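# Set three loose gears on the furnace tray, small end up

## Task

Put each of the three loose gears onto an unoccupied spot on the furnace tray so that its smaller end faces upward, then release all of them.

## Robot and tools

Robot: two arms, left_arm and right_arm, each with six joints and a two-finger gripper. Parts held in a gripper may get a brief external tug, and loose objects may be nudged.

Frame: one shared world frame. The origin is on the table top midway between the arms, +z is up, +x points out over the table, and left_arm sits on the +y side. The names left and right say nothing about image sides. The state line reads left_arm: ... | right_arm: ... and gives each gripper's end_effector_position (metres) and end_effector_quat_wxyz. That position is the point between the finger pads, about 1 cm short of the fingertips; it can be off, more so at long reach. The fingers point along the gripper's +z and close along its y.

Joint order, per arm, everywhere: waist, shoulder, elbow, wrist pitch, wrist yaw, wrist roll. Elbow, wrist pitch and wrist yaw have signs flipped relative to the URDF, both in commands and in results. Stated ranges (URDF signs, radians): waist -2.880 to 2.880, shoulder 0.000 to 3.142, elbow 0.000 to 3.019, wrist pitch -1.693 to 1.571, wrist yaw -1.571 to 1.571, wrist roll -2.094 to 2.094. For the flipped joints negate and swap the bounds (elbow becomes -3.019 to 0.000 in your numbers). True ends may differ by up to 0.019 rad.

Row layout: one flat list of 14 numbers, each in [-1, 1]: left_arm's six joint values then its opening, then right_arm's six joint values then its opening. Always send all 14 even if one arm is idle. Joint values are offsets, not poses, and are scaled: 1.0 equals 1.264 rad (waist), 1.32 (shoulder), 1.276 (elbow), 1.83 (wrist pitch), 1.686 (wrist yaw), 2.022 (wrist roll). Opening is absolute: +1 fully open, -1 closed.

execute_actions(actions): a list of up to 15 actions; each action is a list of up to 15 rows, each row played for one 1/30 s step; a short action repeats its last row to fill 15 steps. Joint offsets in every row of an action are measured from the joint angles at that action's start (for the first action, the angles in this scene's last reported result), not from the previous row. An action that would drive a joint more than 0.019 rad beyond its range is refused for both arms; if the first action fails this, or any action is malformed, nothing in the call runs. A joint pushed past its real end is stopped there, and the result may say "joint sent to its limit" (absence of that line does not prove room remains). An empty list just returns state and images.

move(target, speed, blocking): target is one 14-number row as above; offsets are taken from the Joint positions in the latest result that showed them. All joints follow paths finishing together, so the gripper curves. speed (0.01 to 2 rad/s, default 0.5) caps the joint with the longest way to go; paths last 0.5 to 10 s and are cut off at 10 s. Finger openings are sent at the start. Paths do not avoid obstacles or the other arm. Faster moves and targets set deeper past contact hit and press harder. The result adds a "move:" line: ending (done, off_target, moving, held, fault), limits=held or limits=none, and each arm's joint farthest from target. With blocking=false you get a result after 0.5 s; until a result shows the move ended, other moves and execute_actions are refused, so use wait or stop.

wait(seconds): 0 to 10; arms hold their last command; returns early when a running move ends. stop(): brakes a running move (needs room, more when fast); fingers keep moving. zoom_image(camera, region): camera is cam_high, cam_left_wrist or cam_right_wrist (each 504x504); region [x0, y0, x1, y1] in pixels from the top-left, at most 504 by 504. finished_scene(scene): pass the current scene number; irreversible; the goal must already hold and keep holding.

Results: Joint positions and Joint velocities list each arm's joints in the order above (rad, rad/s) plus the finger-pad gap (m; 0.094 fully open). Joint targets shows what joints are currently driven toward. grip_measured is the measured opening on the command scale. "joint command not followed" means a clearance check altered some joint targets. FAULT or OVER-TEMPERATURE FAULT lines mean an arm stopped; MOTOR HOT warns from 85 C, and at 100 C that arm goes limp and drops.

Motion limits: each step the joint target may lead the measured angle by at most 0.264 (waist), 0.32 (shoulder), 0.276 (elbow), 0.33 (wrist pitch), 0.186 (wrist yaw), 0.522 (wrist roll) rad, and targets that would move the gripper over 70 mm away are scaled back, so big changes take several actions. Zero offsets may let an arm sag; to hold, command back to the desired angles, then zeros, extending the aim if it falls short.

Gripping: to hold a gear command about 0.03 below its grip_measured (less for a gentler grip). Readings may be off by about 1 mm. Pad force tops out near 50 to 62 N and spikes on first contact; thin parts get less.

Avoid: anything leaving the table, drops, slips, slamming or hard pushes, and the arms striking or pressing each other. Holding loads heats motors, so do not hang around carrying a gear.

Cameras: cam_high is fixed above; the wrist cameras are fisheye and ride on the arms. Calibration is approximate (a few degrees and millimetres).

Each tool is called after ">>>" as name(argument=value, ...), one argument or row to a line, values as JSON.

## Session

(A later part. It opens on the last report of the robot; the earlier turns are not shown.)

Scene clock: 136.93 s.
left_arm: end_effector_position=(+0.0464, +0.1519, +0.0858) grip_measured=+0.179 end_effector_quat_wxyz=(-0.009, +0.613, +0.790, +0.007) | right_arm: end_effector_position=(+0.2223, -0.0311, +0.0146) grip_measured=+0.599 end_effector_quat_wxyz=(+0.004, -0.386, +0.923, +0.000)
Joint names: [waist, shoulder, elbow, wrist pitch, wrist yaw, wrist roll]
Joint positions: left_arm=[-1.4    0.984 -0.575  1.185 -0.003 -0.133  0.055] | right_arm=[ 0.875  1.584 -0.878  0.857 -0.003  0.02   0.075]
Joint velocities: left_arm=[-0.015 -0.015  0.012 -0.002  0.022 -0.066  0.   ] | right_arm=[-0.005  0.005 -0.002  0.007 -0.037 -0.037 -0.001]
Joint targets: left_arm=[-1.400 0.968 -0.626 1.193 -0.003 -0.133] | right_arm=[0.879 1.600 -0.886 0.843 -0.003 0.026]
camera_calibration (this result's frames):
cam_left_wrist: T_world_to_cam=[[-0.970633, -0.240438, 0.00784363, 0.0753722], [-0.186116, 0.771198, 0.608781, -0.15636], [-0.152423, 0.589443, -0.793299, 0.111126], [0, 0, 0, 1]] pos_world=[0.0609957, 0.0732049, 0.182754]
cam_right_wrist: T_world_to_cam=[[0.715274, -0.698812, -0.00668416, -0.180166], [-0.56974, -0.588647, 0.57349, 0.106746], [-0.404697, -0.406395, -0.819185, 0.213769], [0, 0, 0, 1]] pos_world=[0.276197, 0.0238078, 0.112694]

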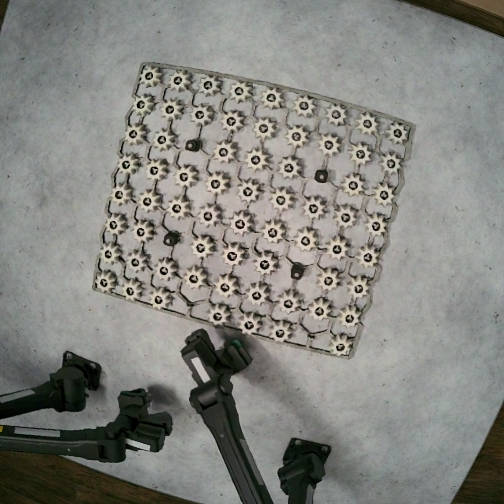

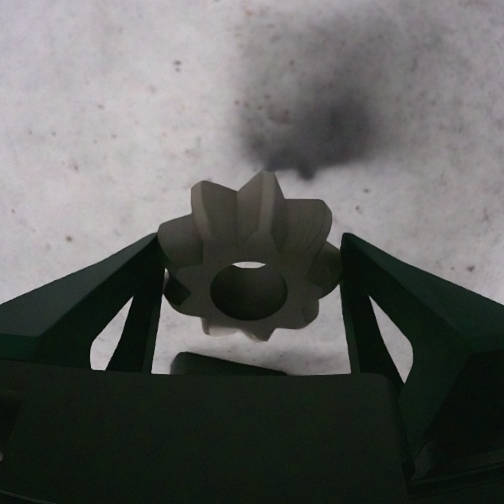

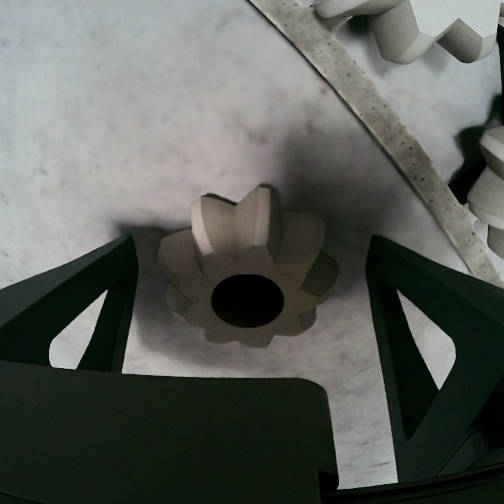

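>>> execute_actions(
  actions=[
    [[0,-0.012,-0.04,0.004,0,0,0.125, 0.003,0.016,-0.006,0.0,0,0.003,0.6]],
  ],
)

Scene clock: 137.73 s.
left_arm: end_effector_position=(+0.0464, +0.1519, +0.0858) grip_measured=+0.179 end_effector_quat_wxyz=(-0.009, +0.613, +0.790, +0.007) | right_arm: end_effector_position=(+0.2220, -0.0314, +0.0132) grip_measured=+0.599 end_effector_quat_wxyz=(+0.003, -0.386, +0.923, -0.001)
Joint names: [waist, shoulder, elbow, wrist pitch, wrist yaw, wrist roll]
Joint positions: left_arm=[-1.4    0.984 -0.575  1.185 -0.003 -0.133  0.055] | right_arm=[ 0.875  1.588 -0.878  0.857 -0.003  0.02   0.075]
Joint velocities: left_arm=[-0.005 -0.015  0.007  0.007  0.022 -0.022  0.001] | right_arm=[ 0.005 -0.024 -0.027 -0.002  0.022 -0.007  0.   ]
Joint targets: left_arm=[-1.400 0.968 -0.626 1.193 -0.003 -0.133] | right_arm=[0.879 1.606 -0.886 0.857 -0.003 0.027]
camera_calibration (this result's frames):
cam_left_wrist: T_world_to_cam=[[-0.970633, -0.240438, 0.00784363, 0.0753722], [-0.186116, 0.771198, 0.608781, -0.15636], [-0.152423, 0.589443, -0.793299, 0.111126], [0, 0, 0, 1]] pos_world=[0.0609957, 0.0732049, 0.182754]
cam_right_wrist: T_world_to_cam=[[0.715257, -0.69883, -0.00662354, -0.18018], [-0.568232, -0.587054, 0.576611, 0.106855], [-0.406842, -0.408661, -0.816992, 0.212748], [0, 0, 0, 1]] pos_world=[0.276148, 0.0237559, 0.111007]

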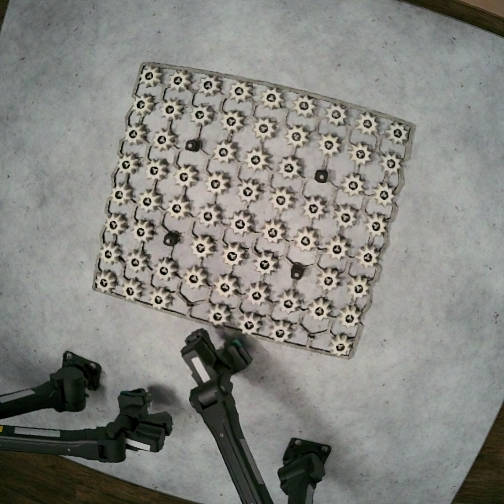

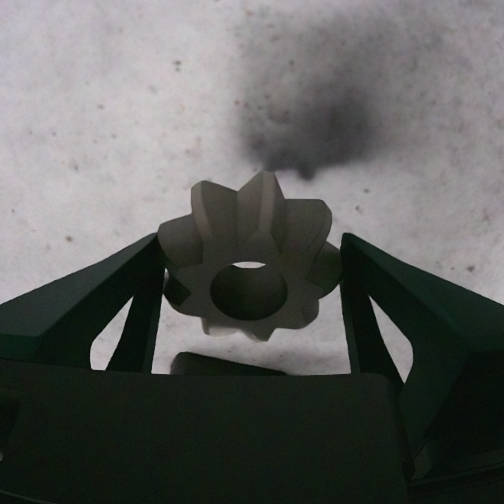

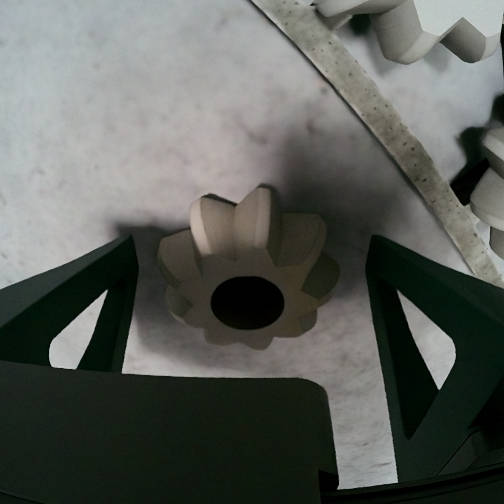

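>>> execute_actions(
  actions=[
    [[0,-0.012,-0.04,0.004,0,0,0.125, 0.003,0.008,-0.006,0.013,0,0.003,0.5]],
    [[0,0,-0.04,0,0,0,0.125, 0,0.004,-0.004,0,0,0,0.36],[0,0,-0.04,0,0,0,0.125, 0,0.004,-0.004,0,0,0,0.36],[0,0,-0.04,0,0,0,0.125, 0,0.004,-0.004,0,0,0,0.31],[0,0,-0.04,0,0,0,0.125, 0,0.004,-0.004,0,0,0,0.31],[0,0,-0.04,0,0,0,0.125, 0,0.004,-0.004,0,0,0,0.27],[0,0,-0.04,0,0,0,0.125, 0,0.004,-0.004,0,0,0,0.27],[0,0,-0.04,0,0,0,0.125, 0,0.004,-0.004,0,0,0,0.24],[0,0,-0.04,0,0,0,0.125, 0,0.004,-0.004,0,0,0,0.22],[0,0,-0.04,0,0,0,0.125, 0,0.004,-0.004,0,0,0,0.20],[0,0,-0.04,0,0,0,0.125, 0,0.004,-0.004,0,0,0,0.185],[0,0,-0.04,0,0,0,0.125, 0,0.004,-0.004,0,0,0,0.17],[0,0,-0.04,0,0,0,0.125, 0,0.004,-0.004,0,0,0,0.15],[0,0,-0.04,0,0,0,0.125, 0,0.004,-0.004,0,0,0,0.135]],
  ],
)

Scene clock: 139.40 s.
left_arm: end_effector_position=(+0.0464, +0.1519, +0.0858) grip_measured=+0.179 end_effector_quat_wxyz=(-0.009, +0.613, +0.790, +0.007) | right_arm: end_effector_position=(+0.2197, -0.0336, +0.0132) grip_measured=+0.173 end_effector_quat_wxyz=(-0.003, -0.386, +0.923, -0.003)
Joint names: [waist, shoulder, elbow, wrist pitch, wrist yaw, wrist roll]
Joint positions: left_arm=[-1.4    0.984 -0.575  1.185 -0.003 -0.133  0.055] | right_arm=[ 0.875  1.588 -0.878  0.87  -0.003  0.02   0.055]
Joint velocities: left_arm=[-0.005 -0.015  0.007  0.002  0.007  0.007 -0.   ] | right_arm=[-0.005 -0.005  0.002  0.002 -0.066 -0.022 -0.   ]
Joint targets: left_arm=[-1.400 0.984 -0.626 1.185 -0.003 -0.133] | right_arm=[0.875 1.593 -0.883 0.870 -0.003 0.020]
camera_calibration (this result's frames):
cam_left_wrist: T_world_to_cam=[[-0.970633, -0.240438, 0.00784363, 0.0753722], [-0.186116, 0.771198, 0.608781, -0.15636], [-0.152423, 0.589443, -0.793299, 0.111126], [0, 0, 0, 1]] pos_world=[0.0609957, 0.0732049, 0.182754]
cam_right_wrist: T_world_to_cam=[[0.715192, -0.698891, -0.00718562, -0.180079], [-0.562877, -0.582039, 0.586856, 0.103175], [-0.414331, -0.41567, -0.809659, 0.212283], [0, 0, 0, 1]] pos_world=[0.274821, 0.0224366, 0.110034]

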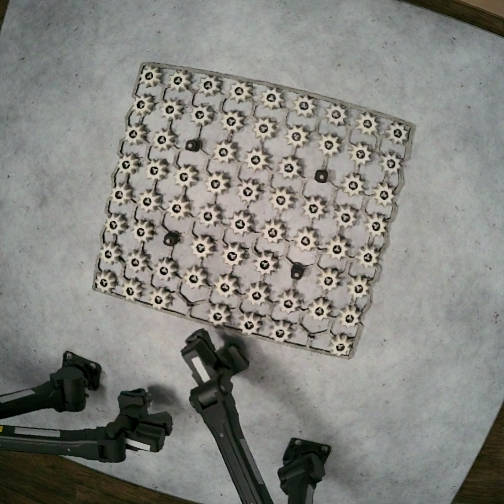

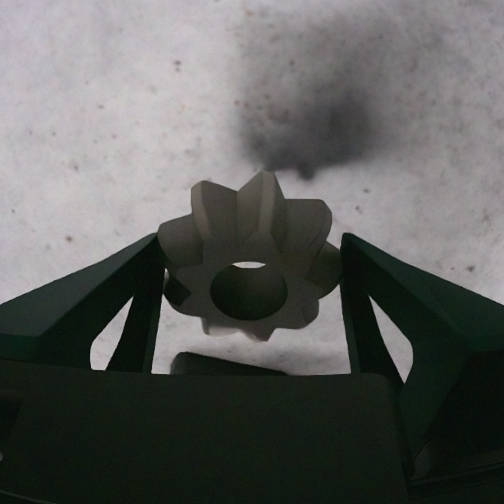

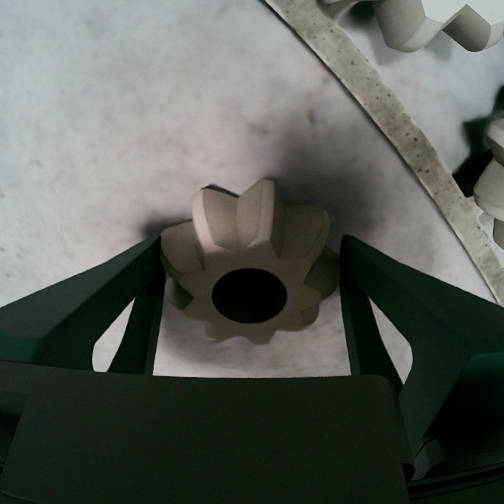

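>>> move(
  target=[0.537,0.345,-0.465,0.035,0,0.082,0.125, -0.434,-0.170,-0.168,0.209,0,-0.252,0.125],
  speed=0.45,
)

Scene clock: 144.20 s.
left_arm: end_effector_position=(+0.3092, +0.0843, +0.1463) grip_measured=+0.179 end_effector_quat_wxyz=(+0.002, +0.385, +0.923, -0.002) | right_arm: end_effector_position=(+0.3151, -0.2157, +0.1366) grip_measured=+0.173 end_effector_quat_wxyz=(-0.012, -0.363, +0.932, +0.001)
Joint names: [waist, shoulder, elbow, wrist pitch, wrist yaw, wrist roll]
Joint positions: left_arm=[-0.717  1.434 -1.107  1.238 -0.002  0.021  0.055] | right_arm=[ 0.325  1.39  -1.034  1.24  -0.002 -0.479  0.055]
Joint velocities: left_arm=[ 0.005 -0.005  0.032  0.002  0.022  0.081 -0.   ] | right_arm=[-0.005  0.005  0.007  0.002 -0.022 -0.007 -0.001]
Joint targets: left_arm=[-0.721 1.439 -1.168 1.250 -0.002 0.033] | right_arm=[0.326 1.364 -1.093 1.252 -0.002 -0.489]
move: off_target (left_arm, right_arm); limits=none; left_arm: farthest joint: the elbow, 0.061 radians from its target (0.594 radians at the start); right_arm: farthest joint: the elbow, 0.058 radians from its target (0.214 radians at the start)
camera_calibration (this result's frames):
cam_left_wrist: T_world_to_cam=[[-0.716988, -0.697017, 0.00981863, 0.273476], [-0.56101, 0.58533, 0.585369, 0.0428453], [-0.413759, 0.414194, -0.810707, 0.337141], [0, 0, 0, 1]] pos_world=[0.35961, 0.0258968, 0.245557]
cam_right_wrist: T_world_to_cam=[[0.678799, -0.734049, -0.0200956, -0.368992], [-0.580232, -0.55293, 0.597996, -0.0113304], [-0.45007, -0.394259, -0.801247, 0.290703], [0, 0, 0, 1]] pos_world=[0.374734, -0.162511, 0.232285]

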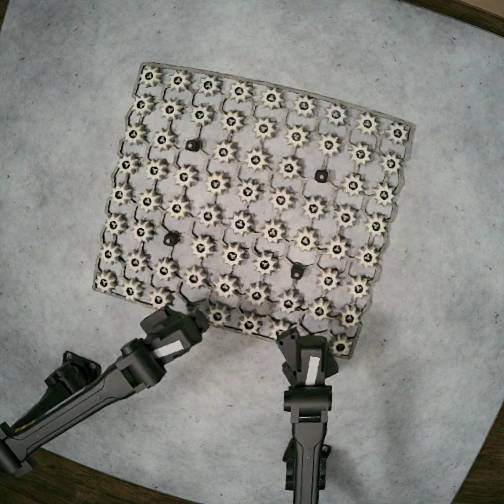

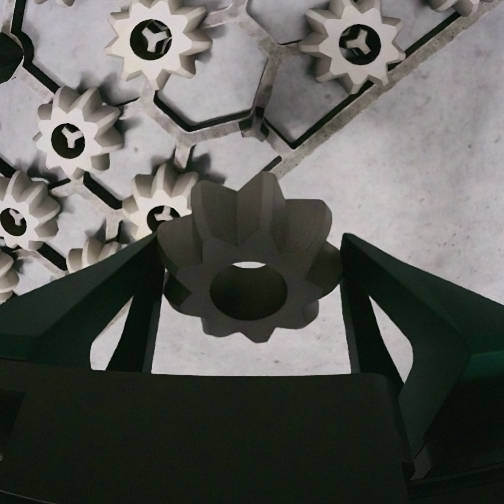

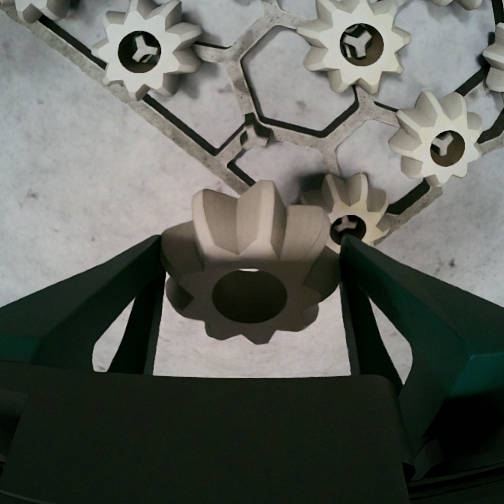

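>>> zoom_image(
  camera="cam_left_wrist",
  region=[205, 80, 305, 180],
)

>>> zoom_image(
  camera="cam_right_wrist",
  region=[205, 80, 305, 180],
)

Region (205, 80, 305, 180) of cam_left_wrist's 504x504 image, scaled by 5.040, with more detail than that image has.

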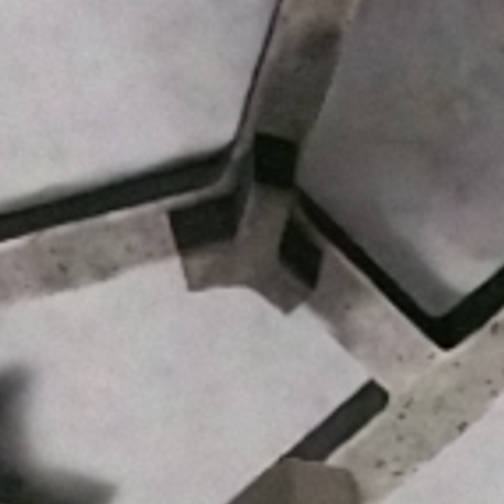

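Region (205, 80, 305, 180) of cam_right_wrist's 504x504 image, scaled by 5.040, with more detail than that image has.

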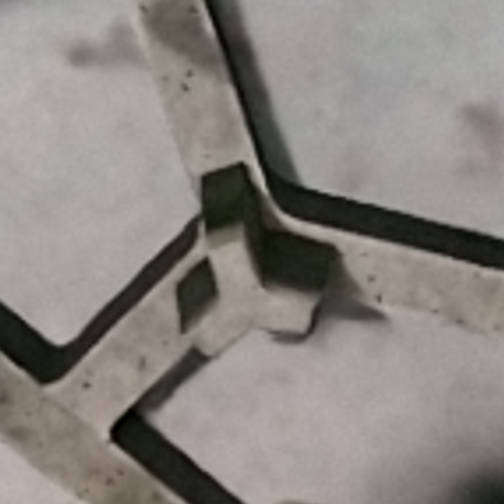

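>>> move(
  target=[-0.013,0.089,0.092,-0.133,0,0,0.125, 0.005,0.071,0.092,-0.135,0,0,0.125],
  speed=0.35,
)

Scene clock: 147.73 s.
left_arm: end_effector_position=(+0.3085, +0.0824, +0.0592) grip_measured=+0.179 end_effector_quat_wxyz=(-0.003, +0.387, +0.922, +0.000) | right_arm: end_effector_position=(+0.3139, -0.2160, +0.0581) grip_measured=+0.173 end_effector_quat_wxyz=(-0.008, -0.363, +0.932, +0.000)
Joint names: [waist, shoulder, elbow, wrist pitch, wrist yaw, wrist roll]
Joint positions: left_arm=[-0.722  1.548 -0.98   1.009 -0.002  0.021  0.055] | right_arm=[ 0.325  1.483 -0.901  1.006 -0.002 -0.48   0.055]
Joint velocities: left_arm=[-0.005 -0.005  0.007  0.017  0.095 -0.022 -0.   ] | right_arm=[-0.005 -0.005  0.002  0.012  0.022  0.007 -0.   ]
Joint targets: left_arm=[-0.734 1.552 -0.990 0.994 -0.002 0.020] | right_arm=[0.331 1.483 -0.917 0.993 -0.002 -0.479]
move: done; limits=none; left_arm: farthest joint: the wrist pitch, 0.014 radians from its target (0.243 radians at the start); right_arm: farthest joint: the elbow, 0.015 radians from its target (0.118 radians at the start)
camera_calibration (this result's frames):
cam_left_wrist: T_world_to_cam=[[-0.720087, -0.69381, 0.0101639, 0.273189], [-0.553338, 0.583009, 0.59491, 0.0917962], [-0.41868, 0.422763, -0.803728, 0.267435], [0, 0, 0, 1]] pos_world=[0.359484, 0.0229616, 0.157558]
cam_right_wrist: T_world_to_cam=[[0.67922, -0.733752, -0.0163776, -0.370296], [-0.584624, -0.554396, 0.592335, 0.0361702], [-0.443707, -0.392751, -0.805525, 0.22572], [0, 0, 0, 1]] pos_world=[0.372812, -0.163001, 0.154333]

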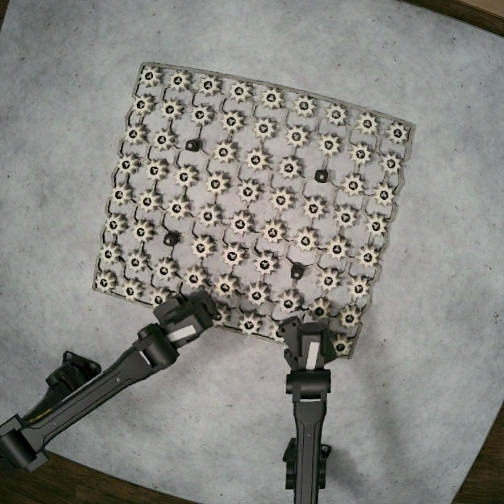

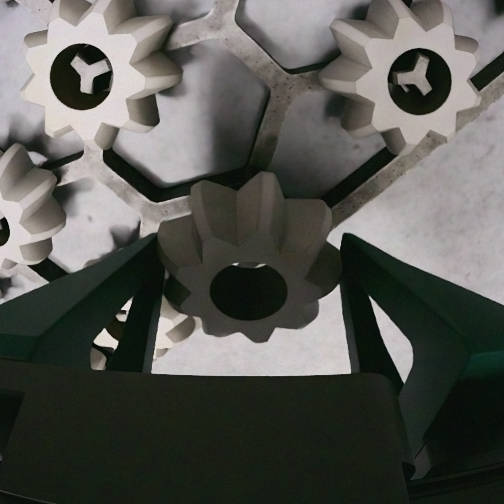

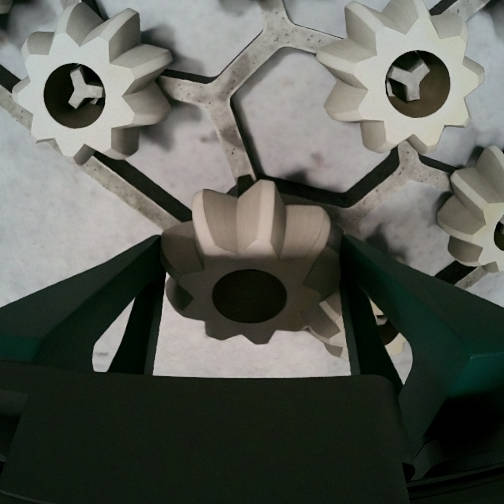

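>>> zoom_image(
  camera="cam_right_wrist",
  region=[0, 0, 504, 250],
)

>>> zoom_image(
  camera="cam_left_wrist",
  region=[0, 0, 504, 250],
)

Region (0, 0, 504, 250) of cam_right_wrist's 504x504 image, scaled by 1.000; it fills the top 250 rows of this view, and the rest is white.

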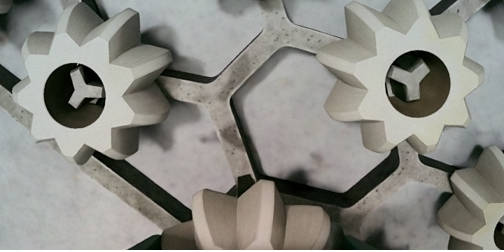

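Region (0, 0, 504, 250) of cam_left_wrist's 504x504 image, scaled by 1.000; it fills the top 250 rows of this view, and the rest is white.

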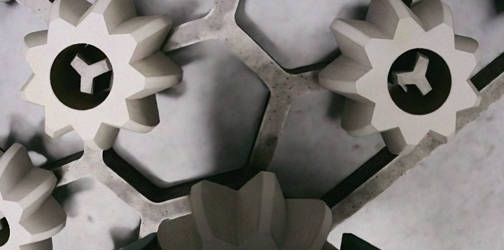

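>>> move(
  target=[-0.012,0.056,0.027,-0.067,0,0,0.125, 0.0095,0.057,0.025,-0.067,0,0,0.125],
  speed=0.12,
)

Scene clock: 152.93 s.
left_arm: end_effector_position=(+0.3097, +0.0811, +0.0266) grip_measured=+0.179 end_effector_quat_wxyz=(-0.001, +0.387, +0.922, -0.000) | right_arm: end_effector_position=(+0.3163, -0.2143, +0.0272) grip_measured=+0.165 end_effector_quat_wxyz=(-0.004, -0.364, +0.931, -0.000)
Joint names: [waist, shoulder, elbow, wrist pitch, wrist yaw, wrist roll]
Joint positions: left_arm=[-0.722  1.604 -0.943  0.912 -0.002  0.021  0.055] | right_arm=[ 0.327  1.538 -0.865  0.905 -0.002 -0.48   0.055]
Joint velocities: left_arm=[-0.015  0.005  0.002 -0.012 -0.051  0.022  0.   ] | right_arm=[-0.005 -0.015  0.017 -0.012  0.022 -0.037 -0.001]
Joint targets: left_arm=[-0.737 1.622 -0.945 0.886 -0.002 0.021] | right_arm=[0.337 1.558 -0.869 0.883 -0.002 -0.480]
move: off_target (left_arm, right_arm); limits=none; left_arm: farthest joint: the wrist pitch, 0.026 radians from its target (0.122 radians at the start); right_arm: farthest joint: the wrist pitch, 0.022 radians from its target (0.122 radians at the start)
camera_calibration (this result's frames):
cam_left_wrist: T_world_to_cam=[[-0.720381, -0.693505, 0.0100415, 0.273489], [-0.554893, 0.584962, 0.591534, 0.113095], [-0.416106, 0.420558, -0.806217, 0.241663], [0, 0, 0, 1]] pos_world=[0.36033, 0.0218767, 0.125187]
cam_right_wrist: T_world_to_cam=[[0.681298, -0.731903, -0.012295, -0.371577], [-0.58813, -0.557311, 0.586095, 0.0574255], [-0.435817, -0.392074, -0.810149, 0.200399], [0, 0, 0, 1]] pos_world=[0.374265, -0.161383, 0.124128]

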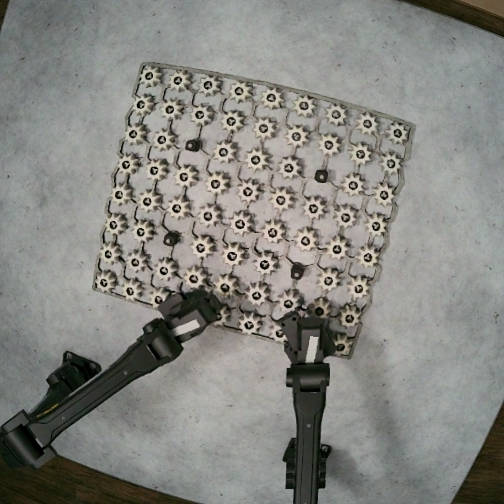

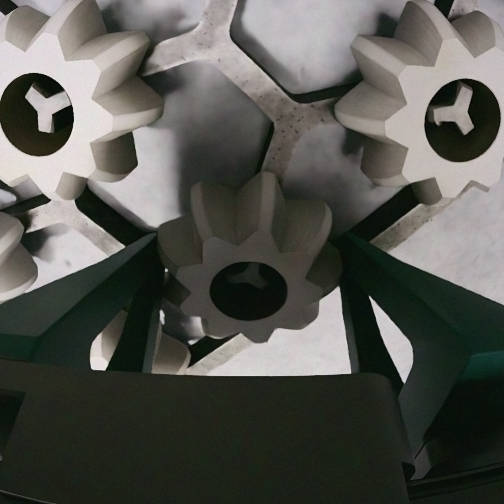

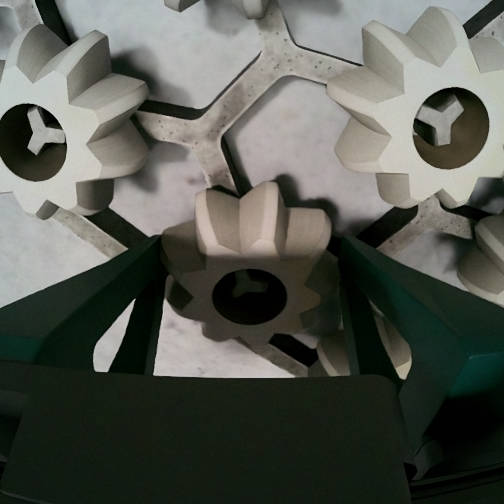

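>>> execute_actions(
  actions=[
    [[0,0.026,0,-0.020,0,0,0.125, 0,0.026,0,-0.018,0,0,0.125]],
  ],
)

Scene clock: 153.80 s.
left_arm: end_effector_position=(+0.3097, +0.0810, +0.0264) grip_measured=+0.179 end_effector_quat_wxyz=(-0.001, +0.387, +0.922, -0.000) | right_arm: end_effector_position=(+0.3164, -0.2143, +0.0272) grip_measured=+0.165 end_effector_quat_wxyz=(-0.004, -0.364, +0.931, -0.000)
Joint names: [waist, shoulder, elbow, wrist pitch, wrist yaw, wrist roll]
Joint positions: left_arm=[-0.722  1.604 -0.943  0.912 -0.002  0.021  0.055] | right_arm=[ 0.327  1.538 -0.865  0.905 -0.002 -0.48   0.055]
Joint velocities: left_arm=[ 0.005  0.005 -0.002 -0.002  0.037 -0.051 -0.002] | right_arm=[-0.015 -0.005  0.002  0.012 -0.007  0.022  0.   ]
Joint targets: left_arm=[-0.722 1.638 -0.943 0.876 -0.002 0.021] | right_arm=[0.327 1.572 -0.865 0.872 -0.002 -0.480]
camera_calibration (this result's frames):
cam_left_wrist: T_world_to_cam=[[-0.720381, -0.693505, 0.0100415, 0.273492], [-0.554893, 0.584962, 0.591534, 0.113225], [-0.416106, 0.420558, -0.806217, 0.241577], [0, 0, 0, 1]] pos_world=[0.360368, 0.0218388, 0.125041]
cam_right_wrist: T_world_to_cam=[[0.681302, -0.731902, -0.0121174, -0.371626], [-0.588346, -0.55737, 0.585823, 0.057556], [-0.435519, -0.391993, -0.810349, 0.200376], [0, 0, 0, 1]] pos_world=[0.37432, -0.161368, 0.124154]

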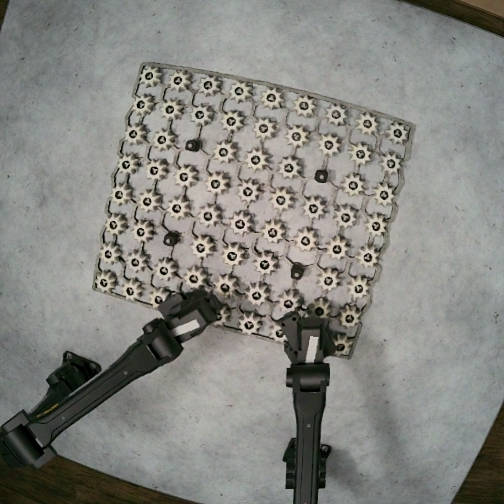

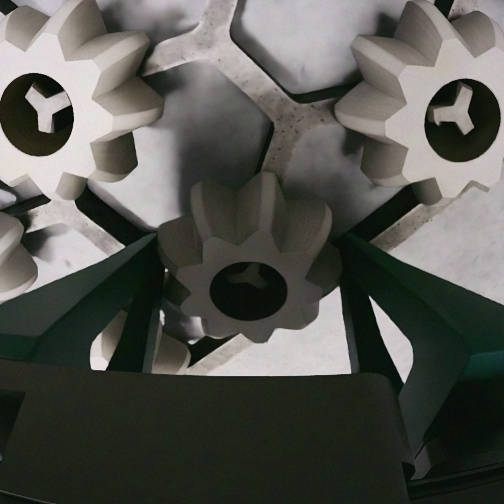

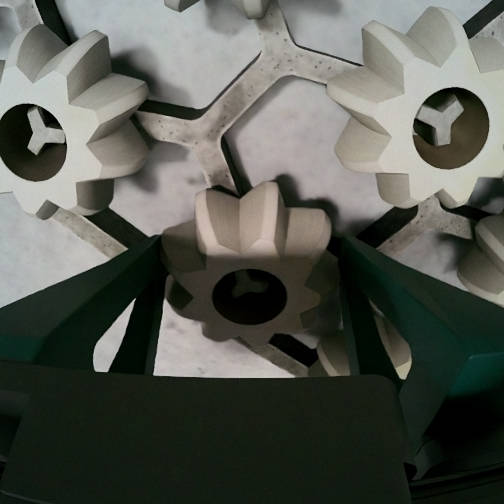

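>>> zoom_image(
  camera="cam_left_wrist",
  region=[140, 160, 360, 360],
)

>>> zoom_image(
  camera="cam_right_wrist",
  region=[140, 160, 360, 360],
)

Region (140, 160, 360, 360) of cam_left_wrist's 504x504 image, scaled by 2.291, with more detail than that image has; it fills the top 458 rows of this view, and the rest is white.

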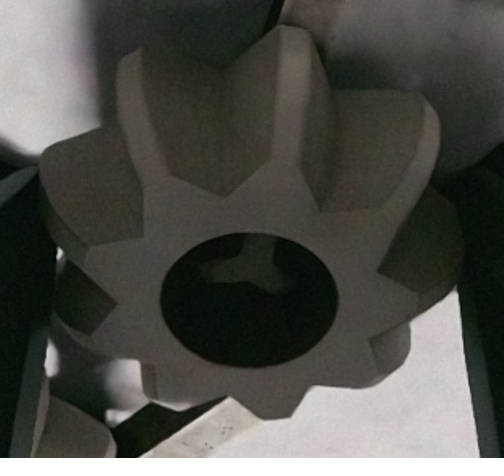

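Region (140, 160, 360, 360) of cam_right_wrist's 504x504 image, scaled by 2.291, with more detail than that image has; it fills the top 458 rows of this view, and the rest is white.

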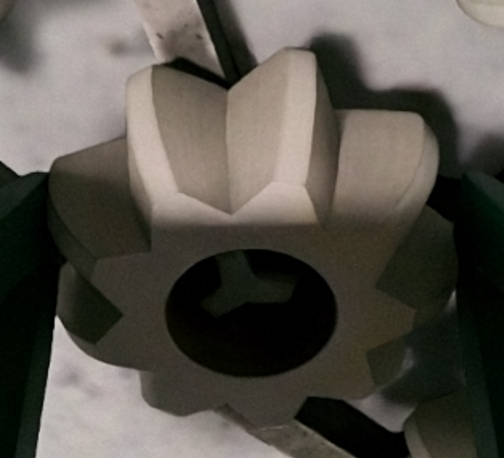

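>>> execute_actions(
  actions=[
    [[0,0.004,0,0,0,0,0.18, 0,0.004,0,0,0,0,0.17],[0,0.004,0,0,0,0,0.18, 0,0.004,0,0,0,0,0.17],[0,0.004,0,0,0,0,0.18, 0,0.004,0,0,0,0,0.17],[0,0.004,0,0,0,0,0.19, 0,0.004,0,0,0,0,0.18],[0,0.004,0,0,0,0,0.20, 0,0.004,0,0,0,0,0.19],[0,0.004,0,0,0,0,0.21, 0,0.004,0,0,0,0,0.20],[0,0.004,0,0,0,0,0.22, 0,0.004,0,0,0,0,0.22],[0,0.004,0,0,0,0,0.24, 0,0.004,0,0,0,0,0.24],[0,0.004,0,0,0,0,0.27, 0,0.004,0,0,0,0,0.27],[0,0.004,0,0,0,0,0.30, 0,0.004,0,0,0,0,0.30],[0,0.004,0,0,0,0,0.35, 0,0.004,0,0,0,0,0.35]],
  ],
)

Scene clock: 156.30 s.
left_arm: end_effector_position=(+0.3096, +0.0812, +0.0264) grip_measured=+0.348 end_effector_quat_wxyz=(-0.002, +0.387, +0.922, -0.000) | right_arm: end_effector_position=(+0.3153, -0.2146, +0.0268) grip_measured=+0.349 end_effector_quat_wxyz=(-0.005, -0.364, +0.931, -0.000)
Joint names: [waist, shoulder, elbow, wrist pitch, wrist yaw, wrist roll]
Joint positions: left_arm=[-0.722  1.604 -0.943  0.912 -0.002  0.021  0.063] | right_arm=[ 0.327  1.537 -0.863  0.905 -0.002 -0.48   0.063]
Joint velocities: left_arm=[-0.005 -0.015  0.017  0.012  0.037  0.051  0.001] | right_arm=[ 0.005  0.005  0.002 -0.002  0.051 -0.022 -0.   ]
Joint targets: left_arm=[-0.722 1.609 -0.943 0.912 -0.002 0.021] | right_arm=[0.327 1.543 -0.865 0.905 -0.002 -0.480]
camera_calibration (this result's frames):
cam_left_wrist: T_world_to_cam=[[-0.720376, -0.693511, 0.0100638, 0.273485], [-0.554571, 0.584646, 0.592149, 0.112983], [-0.416545, 0.420989, -0.805766, 0.241556], [0, 0, 0, 1]] pos_world=[0.360288, 0.0219175, 0.124982]
cam_right_wrist: T_world_to_cam=[[0.681279, -0.731908, -0.0130051, -0.371079], [-0.587266, -0.557076, 0.587184, 0.0566797], [-0.437009, -0.392399, -0.809349, 0.199813], [0, 0, 0, 1]] pos_world=[0.373415, -0.161614, 0.123612]

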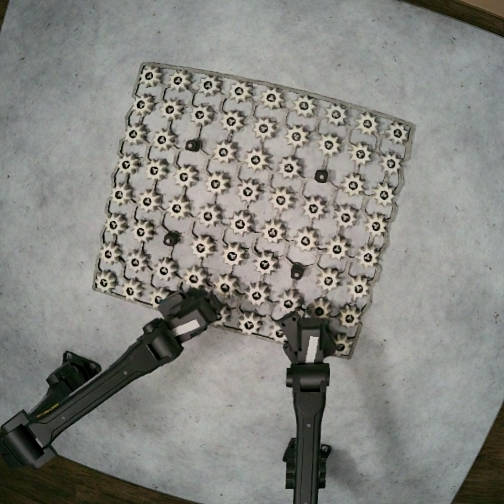

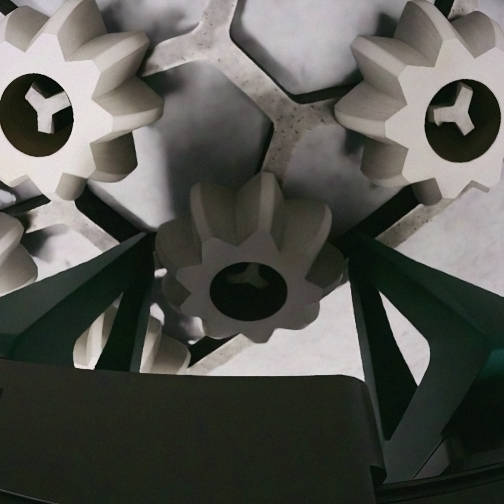

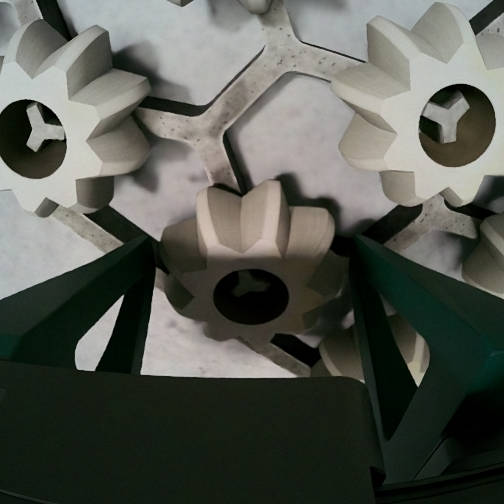

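>>> execute_actions(
  actions=[],
)

Scene clock: 157.37 s.
left_arm: end_effector_position=(+0.3096, +0.0812, +0.0264) grip_measured=+0.348 end_effector_quat_wxyz=(-0.002, +0.387, +0.922, -0.000) | right_arm: end_effector_position=(+0.3153, -0.2146, +0.0268) grip_measured=+0.349 end_effector_quat_wxyz=(-0.005, -0.364, +0.931, -0.000)
Joint names: [waist, shoulder, elbow, wrist pitch, wrist yaw, wrist roll]
Joint positions: left_arm=[-0.722  1.604 -0.943  0.912 -0.002  0.021  0.063] | right_arm=[ 0.327  1.537 -0.863  0.905 -0.002 -0.48   0.063]
Joint velocities: left_arm=[-0.005 -0.015  0.007  0.017 -0.037  0.007 -0.   ] | right_arm=[ 0.005  0.005  0.022  0.007 -0.037  0.007 -0.   ]
Joint targets: left_arm=[-0.722 1.609 -0.943 0.912 -0.002 0.021] | right_arm=[0.327 1.543 -0.865 0.905 -0.002 -0.480]
camera_calibration (this result's frames):
cam_left_wrist: T_world_to_cam=[[-0.720376, -0.693511, 0.0100638, 0.273485], [-0.554571, 0.584646, 0.592149, 0.112983], [-0.416545, 0.420989, -0.805766, 0.241556], [0, 0, 0, 1]] pos_world=[0.360288, 0.0219175, 0.124982]
cam_right_wrist: T_world_to_cam=[[0.681279, -0.731908, -0.0130051, -0.371079], [-0.587266, -0.557076, 0.587184, 0.0566797], [-0.437009, -0.392399, -0.809349, 0.199813], [0, 0, 0, 1]] pos_world=[0.373415, -0.161614, 0.123612]

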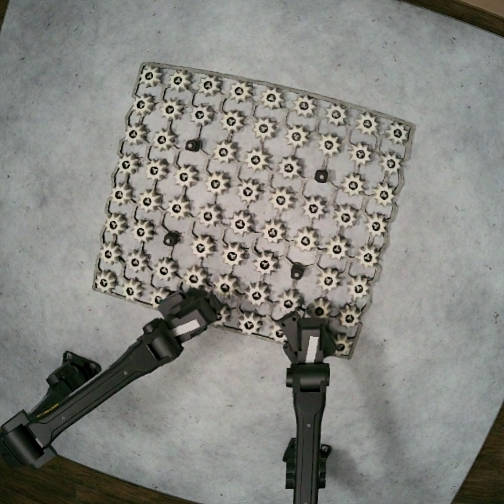

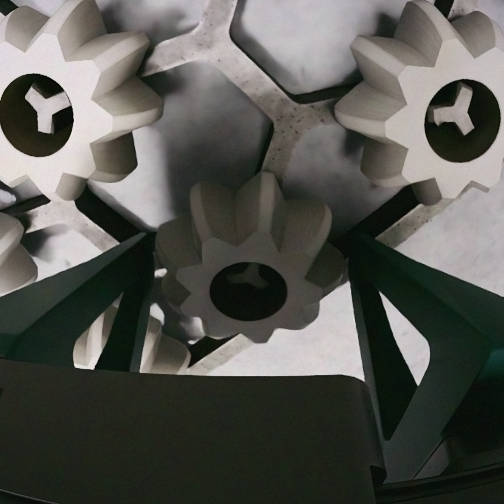

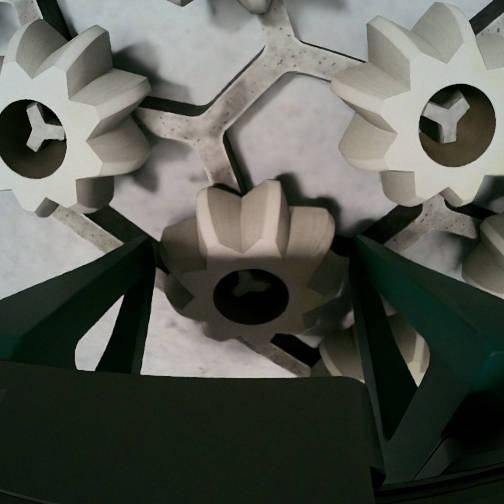

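>>> move(
  target=[0,-0.112,-0.105,0.132,0,0,0.42, 0,-0.12,-0.108,0.14,0,0,0.42],
  speed=0.25,
)

Scene clock: 159.67 s.
left_arm: end_effector_position=(+0.3034, +0.0872, +0.1044) grip_measured=+0.418 end_effector_quat_wxyz=(-0.007, +0.387, +0.922, +0.002) | right_arm: end_effector_position=(+0.3065, -0.2170, +0.1076) grip_measured=+0.419 end_effector_quat_wxyz=(-0.009, -0.364, +0.931, +0.000)
Joint names: [waist, shoulder, elbow, wrist pitch, wrist yaw, wrist roll]
Joint positions: left_arm=[-0.722  1.474 -1.031  1.142 -0.002  0.021  0.067] | right_arm=[ 0.327  1.394 -0.957  1.15  -0.002 -0.48   0.067]
Joint velocities: left_arm=[ 0.005 -0.005  0.012  0.002  0.007 -0.007 -0.001] | right_arm=[-0.005 -0.005  0.017  0.007  0.022  0.051  0.   ]
Joint targets: left_arm=[-0.722 1.456 -1.077 1.154 -0.002 0.021] | right_arm=[0.327 1.379 -1.000 1.162 -0.001 -0.480]
move: off_target (left_arm, right_arm); limits=none; left_arm: farthest joint: the elbow, 0.046 radians from its target (0.134 radians at the start); right_arm: farthest joint: the elbow, 0.044 radians from its target (0.138 radians at the start)
camera_calibration (this result's frames):
cam_left_wrist: T_world_to_cam=[[-0.72029, -0.693595, 0.010408, 0.272392], [-0.549529, 0.579706, 0.60163, 0.0577157], [-0.423322, 0.427628, -0.798707, 0.299982], [0, 0, 0, 1]] pos_world=[0.354906, 0.0271909, 0.202039]
cam_right_wrist: T_world_to_cam=[[0.681171, -0.731938, -0.0165551, -0.365365], [-0.582923, -0.555895, 0.592605, 0.00104751], [-0.442953, -0.394015, -0.805323, 0.261469], [0, 0, 0, 1]] pos_world=[0.365305, -0.163819, 0.203898]

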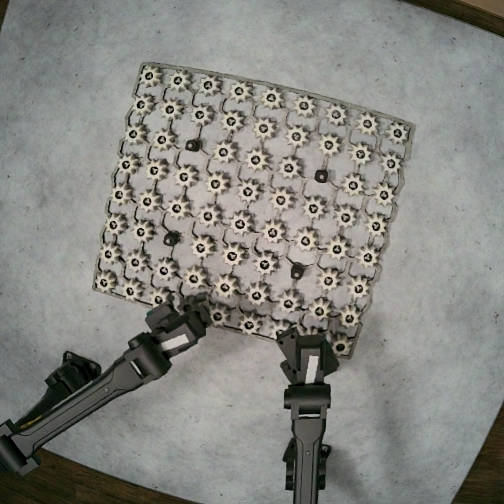

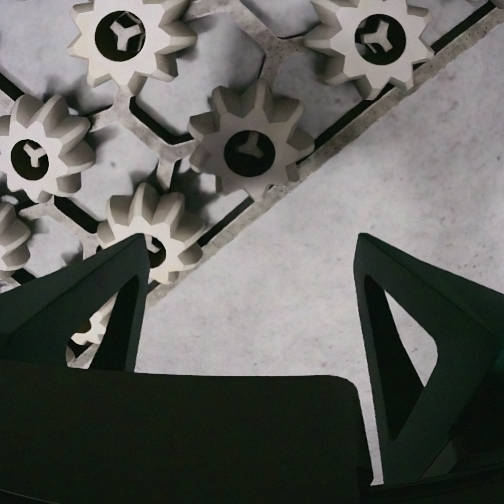

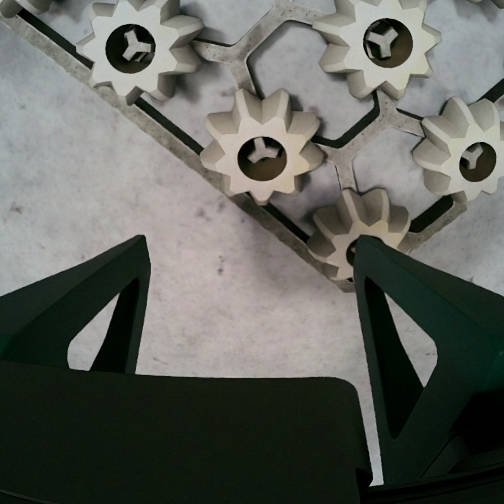

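>>> zoom_image(
  camera="cam_left_wrist",
  region=[60,0,460,300],
)

>>> zoom_image(
  camera="cam_right_wrist",
  region=[60,0,500,300],
)

Region (60, 0, 460, 300) of cam_left_wrist's 504x504 image, scaled by 1.260, with more detail than that image has; it fills the top 378 rows of this view, and the rest is white.

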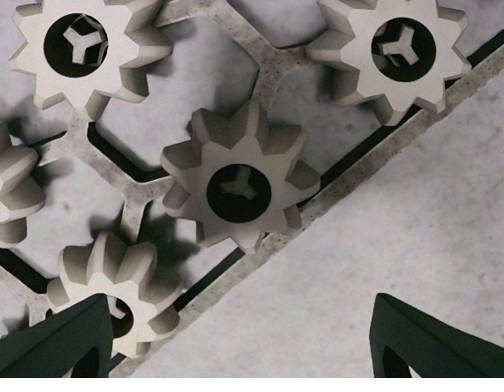

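Region (60, 0, 500, 300) of cam_right_wrist's 504x504 image, scaled by 1.145, with more detail than that image has; it fills the top 344 rows of this view, and the rest is white.

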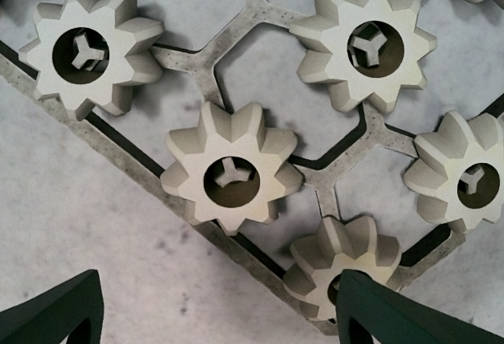

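>>> move(
  target=[0,-0.35,-0.03,0.2,0,0,0.42, 0,-0.35,-0.03,0.2,0,0,0.42],
  speed=0.6,
)

Scene clock: 161.60 s.
left_arm: end_effector_position=(+0.2234, +0.1656, +0.2515) grip_measured=+0.418 end_effector_quat_wxyz=(+0.045, +0.387, +0.921, -0.019) | right_arm: end_effector_position=(+0.1995, -0.2461, +0.2403) grip_measured=+0.419 end_effector_quat_wxyz=(+0.047, -0.364, +0.930, -0.006)
Joint names: [waist, shoulder, elbow, wrist pitch, wrist yaw, wrist roll]
Joint positions: left_arm=[-0.722  1.007 -1.031  1.498 -0.002  0.021  0.067] | right_arm=[ 0.327  0.925 -0.954  1.506 -0.002 -0.48   0.067]
Joint velocities: left_arm=[-0.005 -0.005  0.007 -0.022  0.022 -0.037  0.   ] | right_arm=[-0.005 -0.005  0.002  0.017 -0.022 -0.007 -0.001]
Joint targets: left_arm=[-0.722 1.012 -1.069 1.508 -0.002 0.021] | right_arm=[0.327 0.932 -0.995 1.516 -0.002 -0.480]
move: off_target (left_arm, right_arm); limits=none; left_arm: farthest joint: the elbow, 0.038 radians from its target (0.038 radians at the start); right_arm: farthest joint: the elbow, 0.041 radians from its target (0.039 radians at the start)
camera_calibration (this result's frames):
cam_left_wrist: T_world_to_cam=[[-0.720991, -0.692908, 0.00709163, 0.268487], [-0.594041, 0.623322, 0.508513, -0.0939975], [-0.356773, 0.362421, -0.861025, 0.361786], [0, 0, 0, 1]] pos_world=[0.266814, 0.113508, 0.357402]
cam_right_wrist: T_world_to_cam=[[0.680164, -0.732211, 0.0352647, -0.323912], [-0.642253, -0.572028, 0.510191, -0.12843], [-0.353395, -0.369662, -0.859338, 0.310573], [0, 0, 0, 1]] pos_world=[0.247583, -0.19583, 0.343834]

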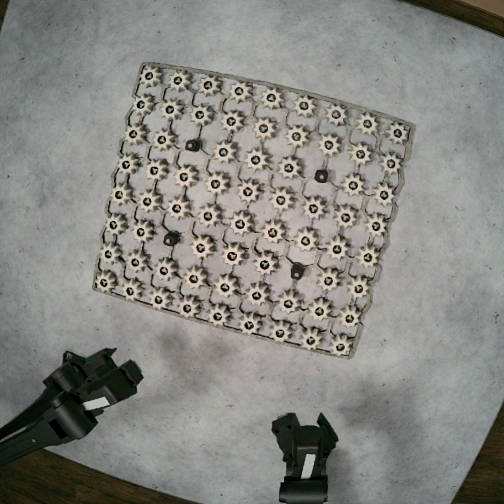

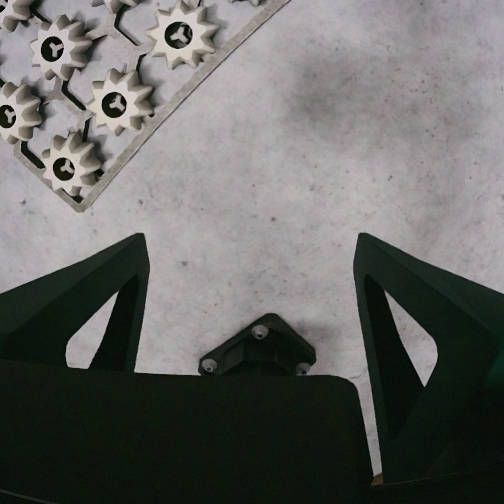

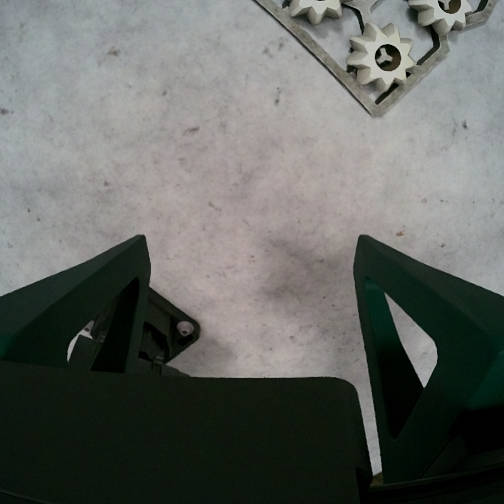

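>>> zoom_image(
  camera="cam_high",
  region=[80,200,400,380],
)

Region (80, 200, 400, 380) of cam_high's 504x504 image, scaled by 1.575, with more detail than that image has; it fills the top 284 rows of this view, and the rest is white.

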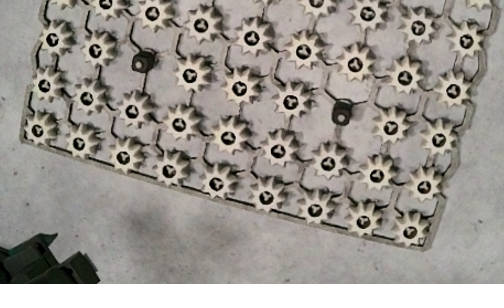

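All gears appear seated and the tray is full.

>>> finished_scene(
  scene=1,
)

The scene is finished: the task was done.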